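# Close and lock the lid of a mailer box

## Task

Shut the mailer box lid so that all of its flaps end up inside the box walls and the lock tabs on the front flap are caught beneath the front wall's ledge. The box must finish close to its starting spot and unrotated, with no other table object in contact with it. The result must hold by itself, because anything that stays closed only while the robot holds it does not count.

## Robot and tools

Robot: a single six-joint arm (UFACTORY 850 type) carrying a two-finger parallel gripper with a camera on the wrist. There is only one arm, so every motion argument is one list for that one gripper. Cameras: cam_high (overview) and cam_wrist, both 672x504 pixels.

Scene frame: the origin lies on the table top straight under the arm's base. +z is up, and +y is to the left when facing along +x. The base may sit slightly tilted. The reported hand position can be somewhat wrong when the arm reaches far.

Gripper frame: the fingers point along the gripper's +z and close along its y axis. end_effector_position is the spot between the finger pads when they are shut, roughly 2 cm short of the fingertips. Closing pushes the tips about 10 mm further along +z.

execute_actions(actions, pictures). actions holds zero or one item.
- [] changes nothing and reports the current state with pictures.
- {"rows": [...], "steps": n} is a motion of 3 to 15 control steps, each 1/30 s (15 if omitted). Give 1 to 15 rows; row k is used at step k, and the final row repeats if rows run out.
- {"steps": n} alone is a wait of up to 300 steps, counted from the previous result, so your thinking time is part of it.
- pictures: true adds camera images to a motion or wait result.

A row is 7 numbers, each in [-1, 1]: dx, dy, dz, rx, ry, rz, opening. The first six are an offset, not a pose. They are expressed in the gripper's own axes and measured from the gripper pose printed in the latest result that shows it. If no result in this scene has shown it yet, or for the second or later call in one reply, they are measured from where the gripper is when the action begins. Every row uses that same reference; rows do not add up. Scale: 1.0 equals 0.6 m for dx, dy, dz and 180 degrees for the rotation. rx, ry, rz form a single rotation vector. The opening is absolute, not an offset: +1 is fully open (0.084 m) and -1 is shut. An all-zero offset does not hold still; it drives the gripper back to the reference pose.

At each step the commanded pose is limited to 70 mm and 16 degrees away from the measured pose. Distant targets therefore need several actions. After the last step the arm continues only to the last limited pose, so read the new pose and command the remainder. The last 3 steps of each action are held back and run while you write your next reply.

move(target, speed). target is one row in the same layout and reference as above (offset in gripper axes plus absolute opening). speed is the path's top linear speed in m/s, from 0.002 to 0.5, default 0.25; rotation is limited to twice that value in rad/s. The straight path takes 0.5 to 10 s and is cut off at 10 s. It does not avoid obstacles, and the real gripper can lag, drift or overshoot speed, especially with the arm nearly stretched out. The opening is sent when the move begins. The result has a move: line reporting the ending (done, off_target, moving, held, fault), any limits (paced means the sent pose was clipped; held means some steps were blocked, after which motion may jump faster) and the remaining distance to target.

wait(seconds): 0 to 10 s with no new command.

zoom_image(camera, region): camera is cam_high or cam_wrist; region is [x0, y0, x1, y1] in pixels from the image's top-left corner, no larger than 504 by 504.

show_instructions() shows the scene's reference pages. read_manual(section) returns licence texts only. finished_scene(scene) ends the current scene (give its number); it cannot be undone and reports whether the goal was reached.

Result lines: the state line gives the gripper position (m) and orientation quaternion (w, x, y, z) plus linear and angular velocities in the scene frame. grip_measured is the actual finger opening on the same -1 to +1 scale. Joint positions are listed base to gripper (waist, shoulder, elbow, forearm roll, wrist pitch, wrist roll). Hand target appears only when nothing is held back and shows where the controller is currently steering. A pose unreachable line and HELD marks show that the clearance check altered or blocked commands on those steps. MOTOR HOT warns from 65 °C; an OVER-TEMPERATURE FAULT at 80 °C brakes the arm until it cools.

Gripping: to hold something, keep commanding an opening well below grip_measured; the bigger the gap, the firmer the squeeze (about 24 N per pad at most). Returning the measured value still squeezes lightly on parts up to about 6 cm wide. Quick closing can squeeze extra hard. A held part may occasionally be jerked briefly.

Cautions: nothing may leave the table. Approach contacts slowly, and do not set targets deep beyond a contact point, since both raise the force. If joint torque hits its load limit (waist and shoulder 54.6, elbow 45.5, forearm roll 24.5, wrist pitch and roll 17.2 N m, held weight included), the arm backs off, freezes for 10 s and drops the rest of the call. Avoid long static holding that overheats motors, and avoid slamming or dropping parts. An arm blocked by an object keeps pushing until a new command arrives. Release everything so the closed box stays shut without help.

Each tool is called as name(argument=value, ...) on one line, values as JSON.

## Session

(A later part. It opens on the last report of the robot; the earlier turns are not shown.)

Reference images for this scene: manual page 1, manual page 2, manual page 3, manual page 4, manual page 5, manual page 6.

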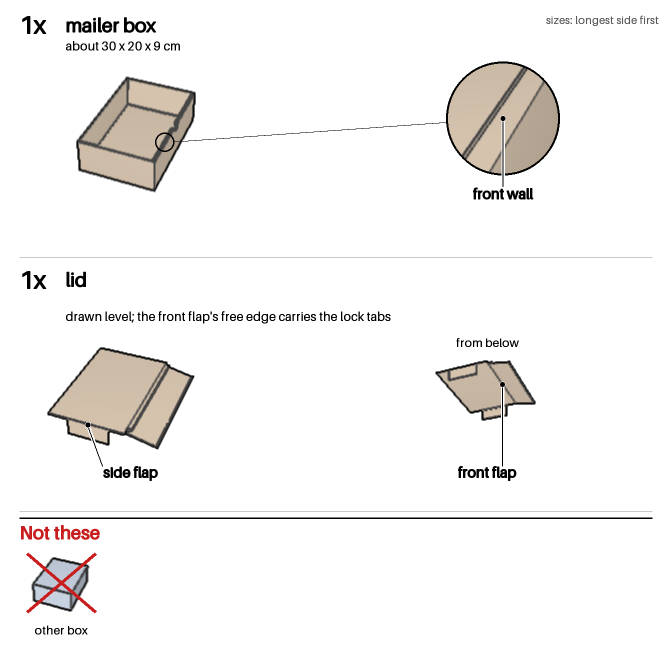

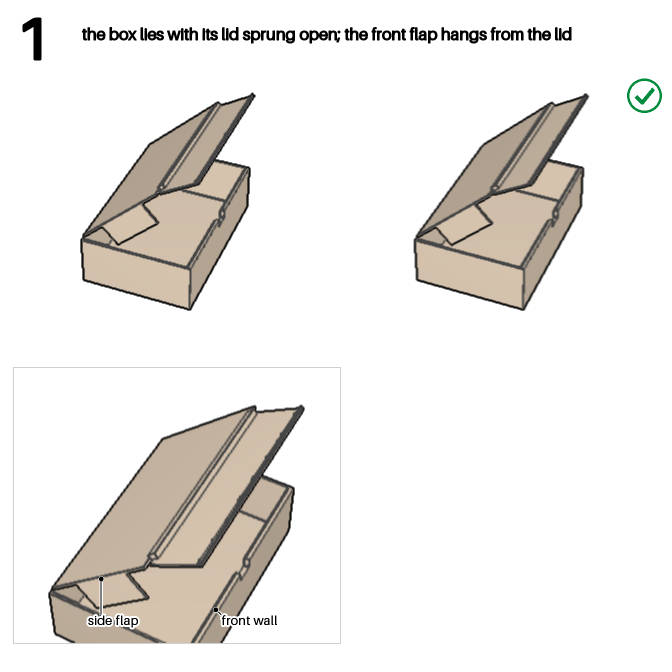

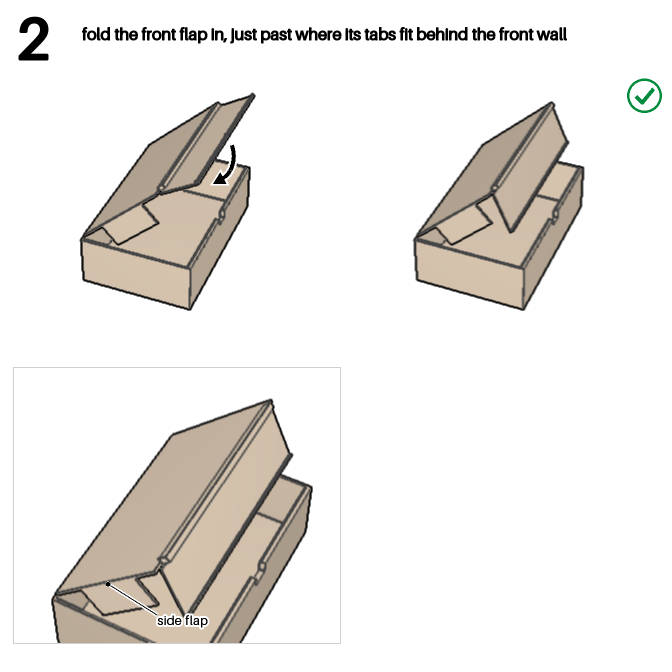

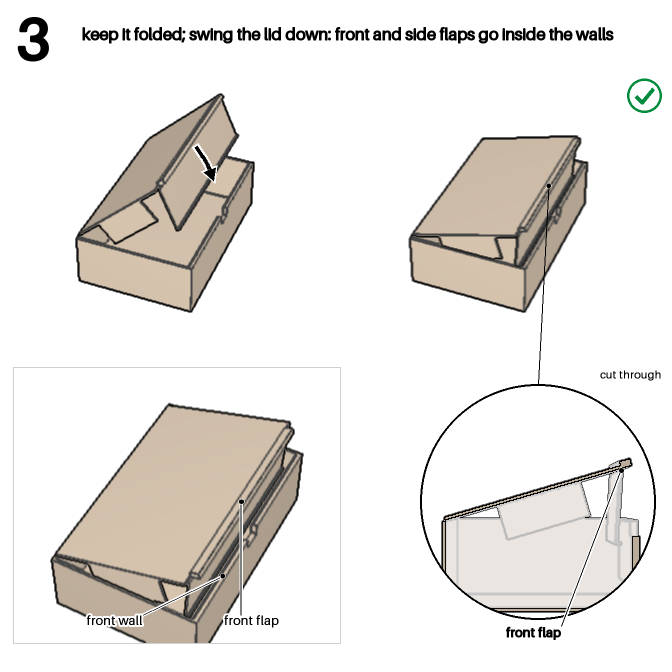

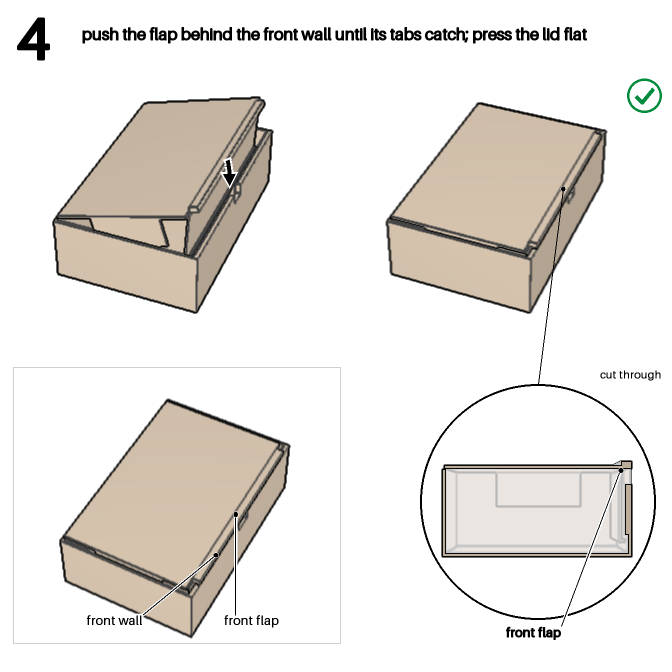

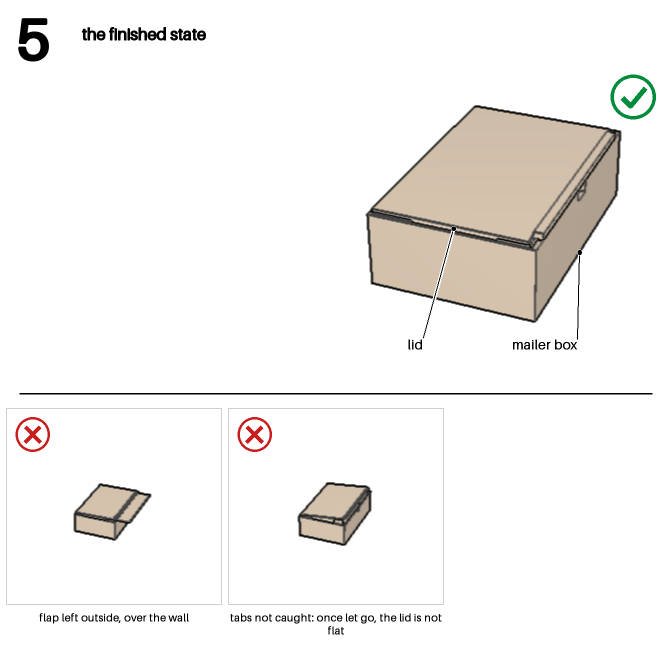

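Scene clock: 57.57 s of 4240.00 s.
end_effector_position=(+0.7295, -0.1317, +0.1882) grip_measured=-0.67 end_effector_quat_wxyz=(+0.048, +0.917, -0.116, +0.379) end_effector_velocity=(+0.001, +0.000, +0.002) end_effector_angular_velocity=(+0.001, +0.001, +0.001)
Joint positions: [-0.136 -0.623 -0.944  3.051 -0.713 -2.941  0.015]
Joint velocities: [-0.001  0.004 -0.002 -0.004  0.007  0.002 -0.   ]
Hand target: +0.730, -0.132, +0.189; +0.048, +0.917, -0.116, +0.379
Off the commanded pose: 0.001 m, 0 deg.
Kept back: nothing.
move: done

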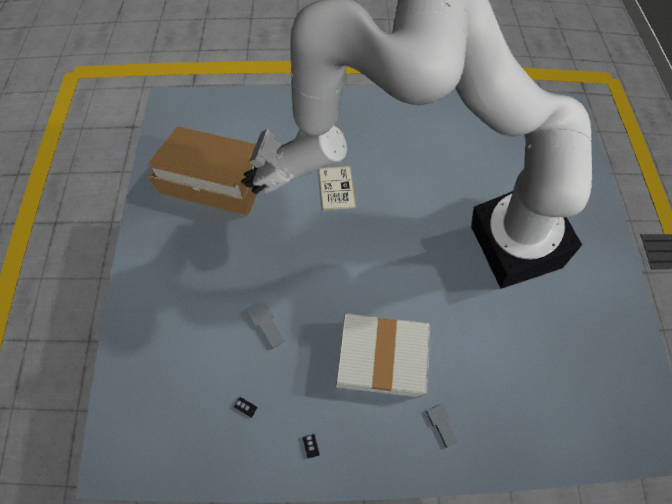

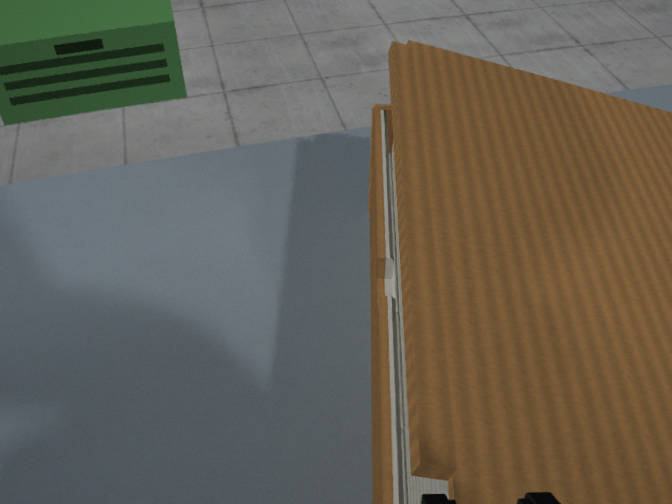

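Next z ≈ .176; press to ≈ .116.

move(target=[0.17,0.025,0.2,0,0,0,-1])

move(target=[-0.071,0,0.071,0,0,0,-1], speed=0.05)

move(target=[-0.05,0,-0.3,0,0,0,-1])

zoom_image(camera="cam_high", region=[120, 100, 320, 250])

Scene clock: 58.93 s of 4240.00 s.
end_effector_position=(+0.8774, -0.1855, +0.1748) grip_measured=-1.00 end_effector_quat_wxyz=(+0.048, +0.917, -0.116, +0.379) end_effector_velocity=(+0.001, -0.001, -0.001) end_effector_angular_velocity=(+0.001, +0.001, -0.000)
Joint positions: [-0.168 -0.867 -1.46   2.94  -0.447 -2.844  0.   ]
Joint velocities: [-0.    -0.004 -0.006 -0.003  0.003  0.003  0.   ]
Hand target: +0.878, -0.186, +0.175; +0.048, +0.917, -0.116, +0.379
Off the commanded pose: 0.000 m, 0 deg.
Kept back: nothing.
move: done

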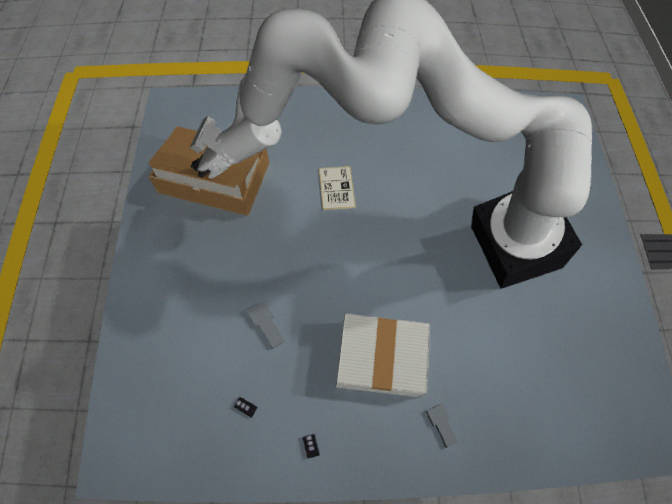

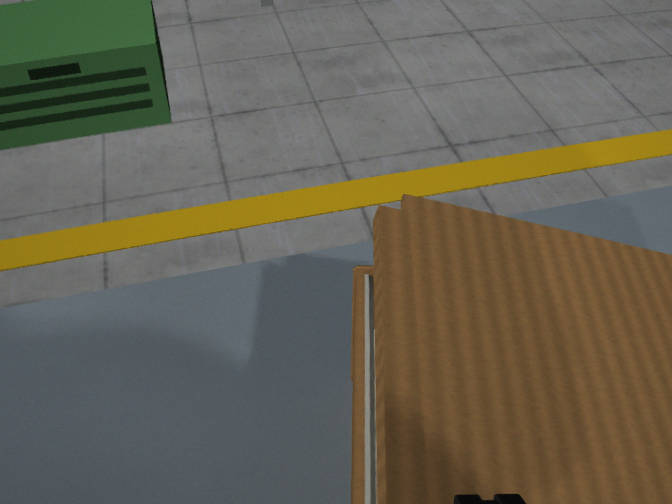

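Scene clock: 60.40 s of 4240.00 s.
end_effector_position=(+0.8793, -0.1858, +0.1177) grip_measured=-1.00 end_effector_quat_wxyz=(+0.048, +0.916, -0.116, +0.382) end_effector_velocity=(-0.001, +0.000, -0.003) end_effector_angular_velocity=(+0.001, +0.003, +0.000)
Joint positions: [-0.155 -0.99  -1.532  2.982 -0.501 -2.88   0.   ]
Joint velocities: [ 0.001 -0.005 -0.002  0.001  0.001 -0.001  0.   ]
Hand target: +0.877, -0.185, +0.115; +0.048, +0.917, -0.116, +0.379
Off the commanded pose: 0.004 m, 0 deg.
Kept back: nothing.
move: off_target

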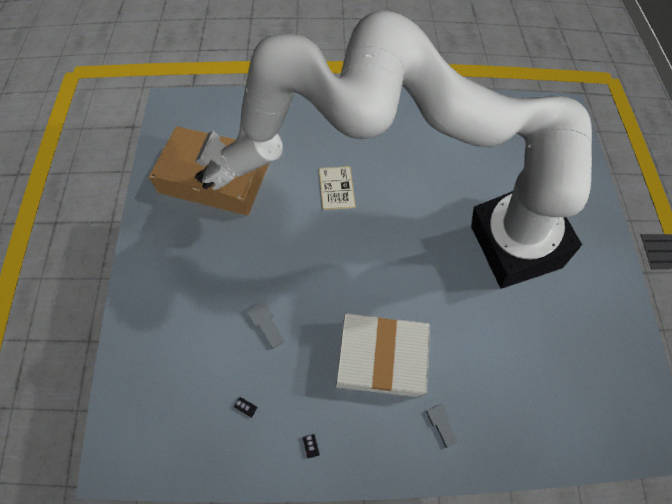

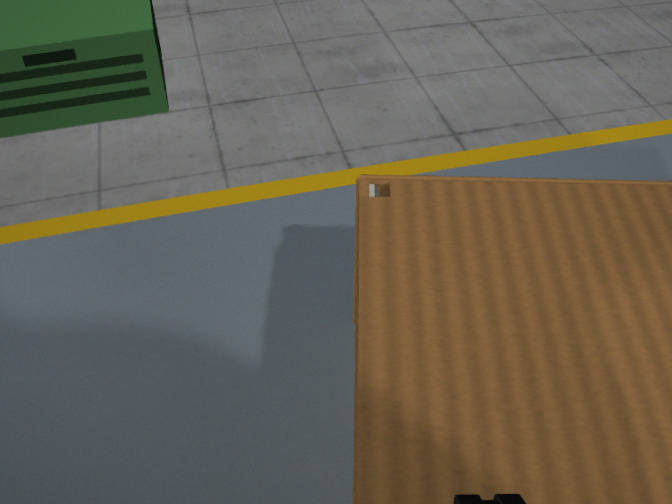

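Scene clock: 61.60 s of 4240.00 s.
end_effector_position=(+0.7355, -0.1486, +0.2232) grip_measured=-1.00 end_effector_quat_wxyz=(+0.048, +0.916, -0.116, +0.382) end_effector_velocity=(-0.001, +0.001, +0.002) end_effector_angular_velocity=(-0.000, -0.002, +0.000)
Joint positions: [-0.175 -0.556 -0.942  2.989 -0.658 -2.908  0.   ]
Joint velocities: [-0.     0.005  0.005 -0.    -0.001  0.     0.   ]
Hand target: +0.735, -0.149, +0.223; +0.048, +0.916, -0.116, +0.382
Off the commanded pose: 0.001 m, 0 deg.
Kept back: nothing.
move: done

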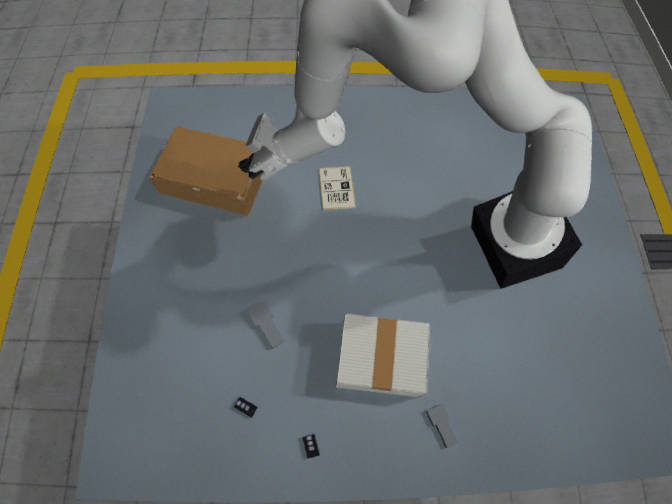

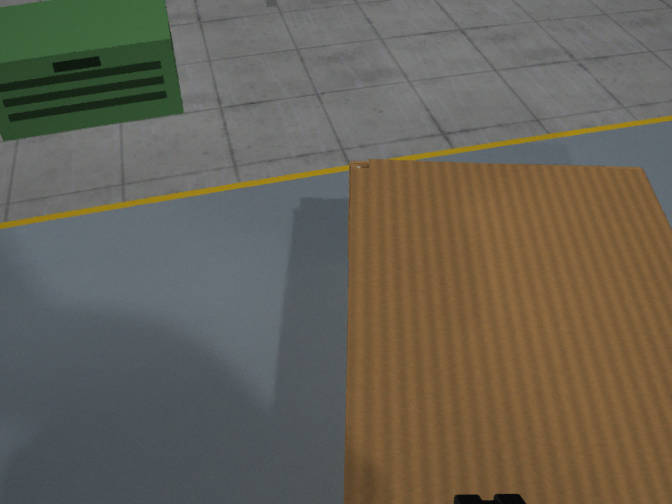

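Region (120, 100, 320, 250) of cam_high's 672x504 image, scaled by 2.520, with more detail than that image has; it fills the top 378 rows of this view, and the rest is white.

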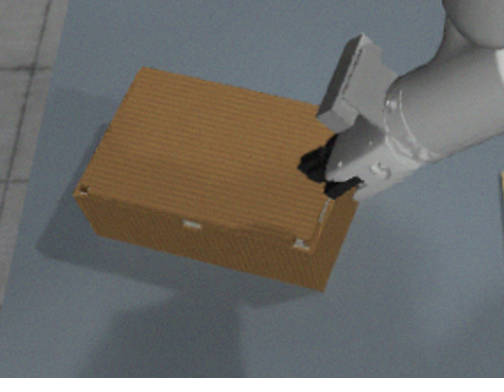

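finished_scene(scene=2)

The scene is finished: the task was done.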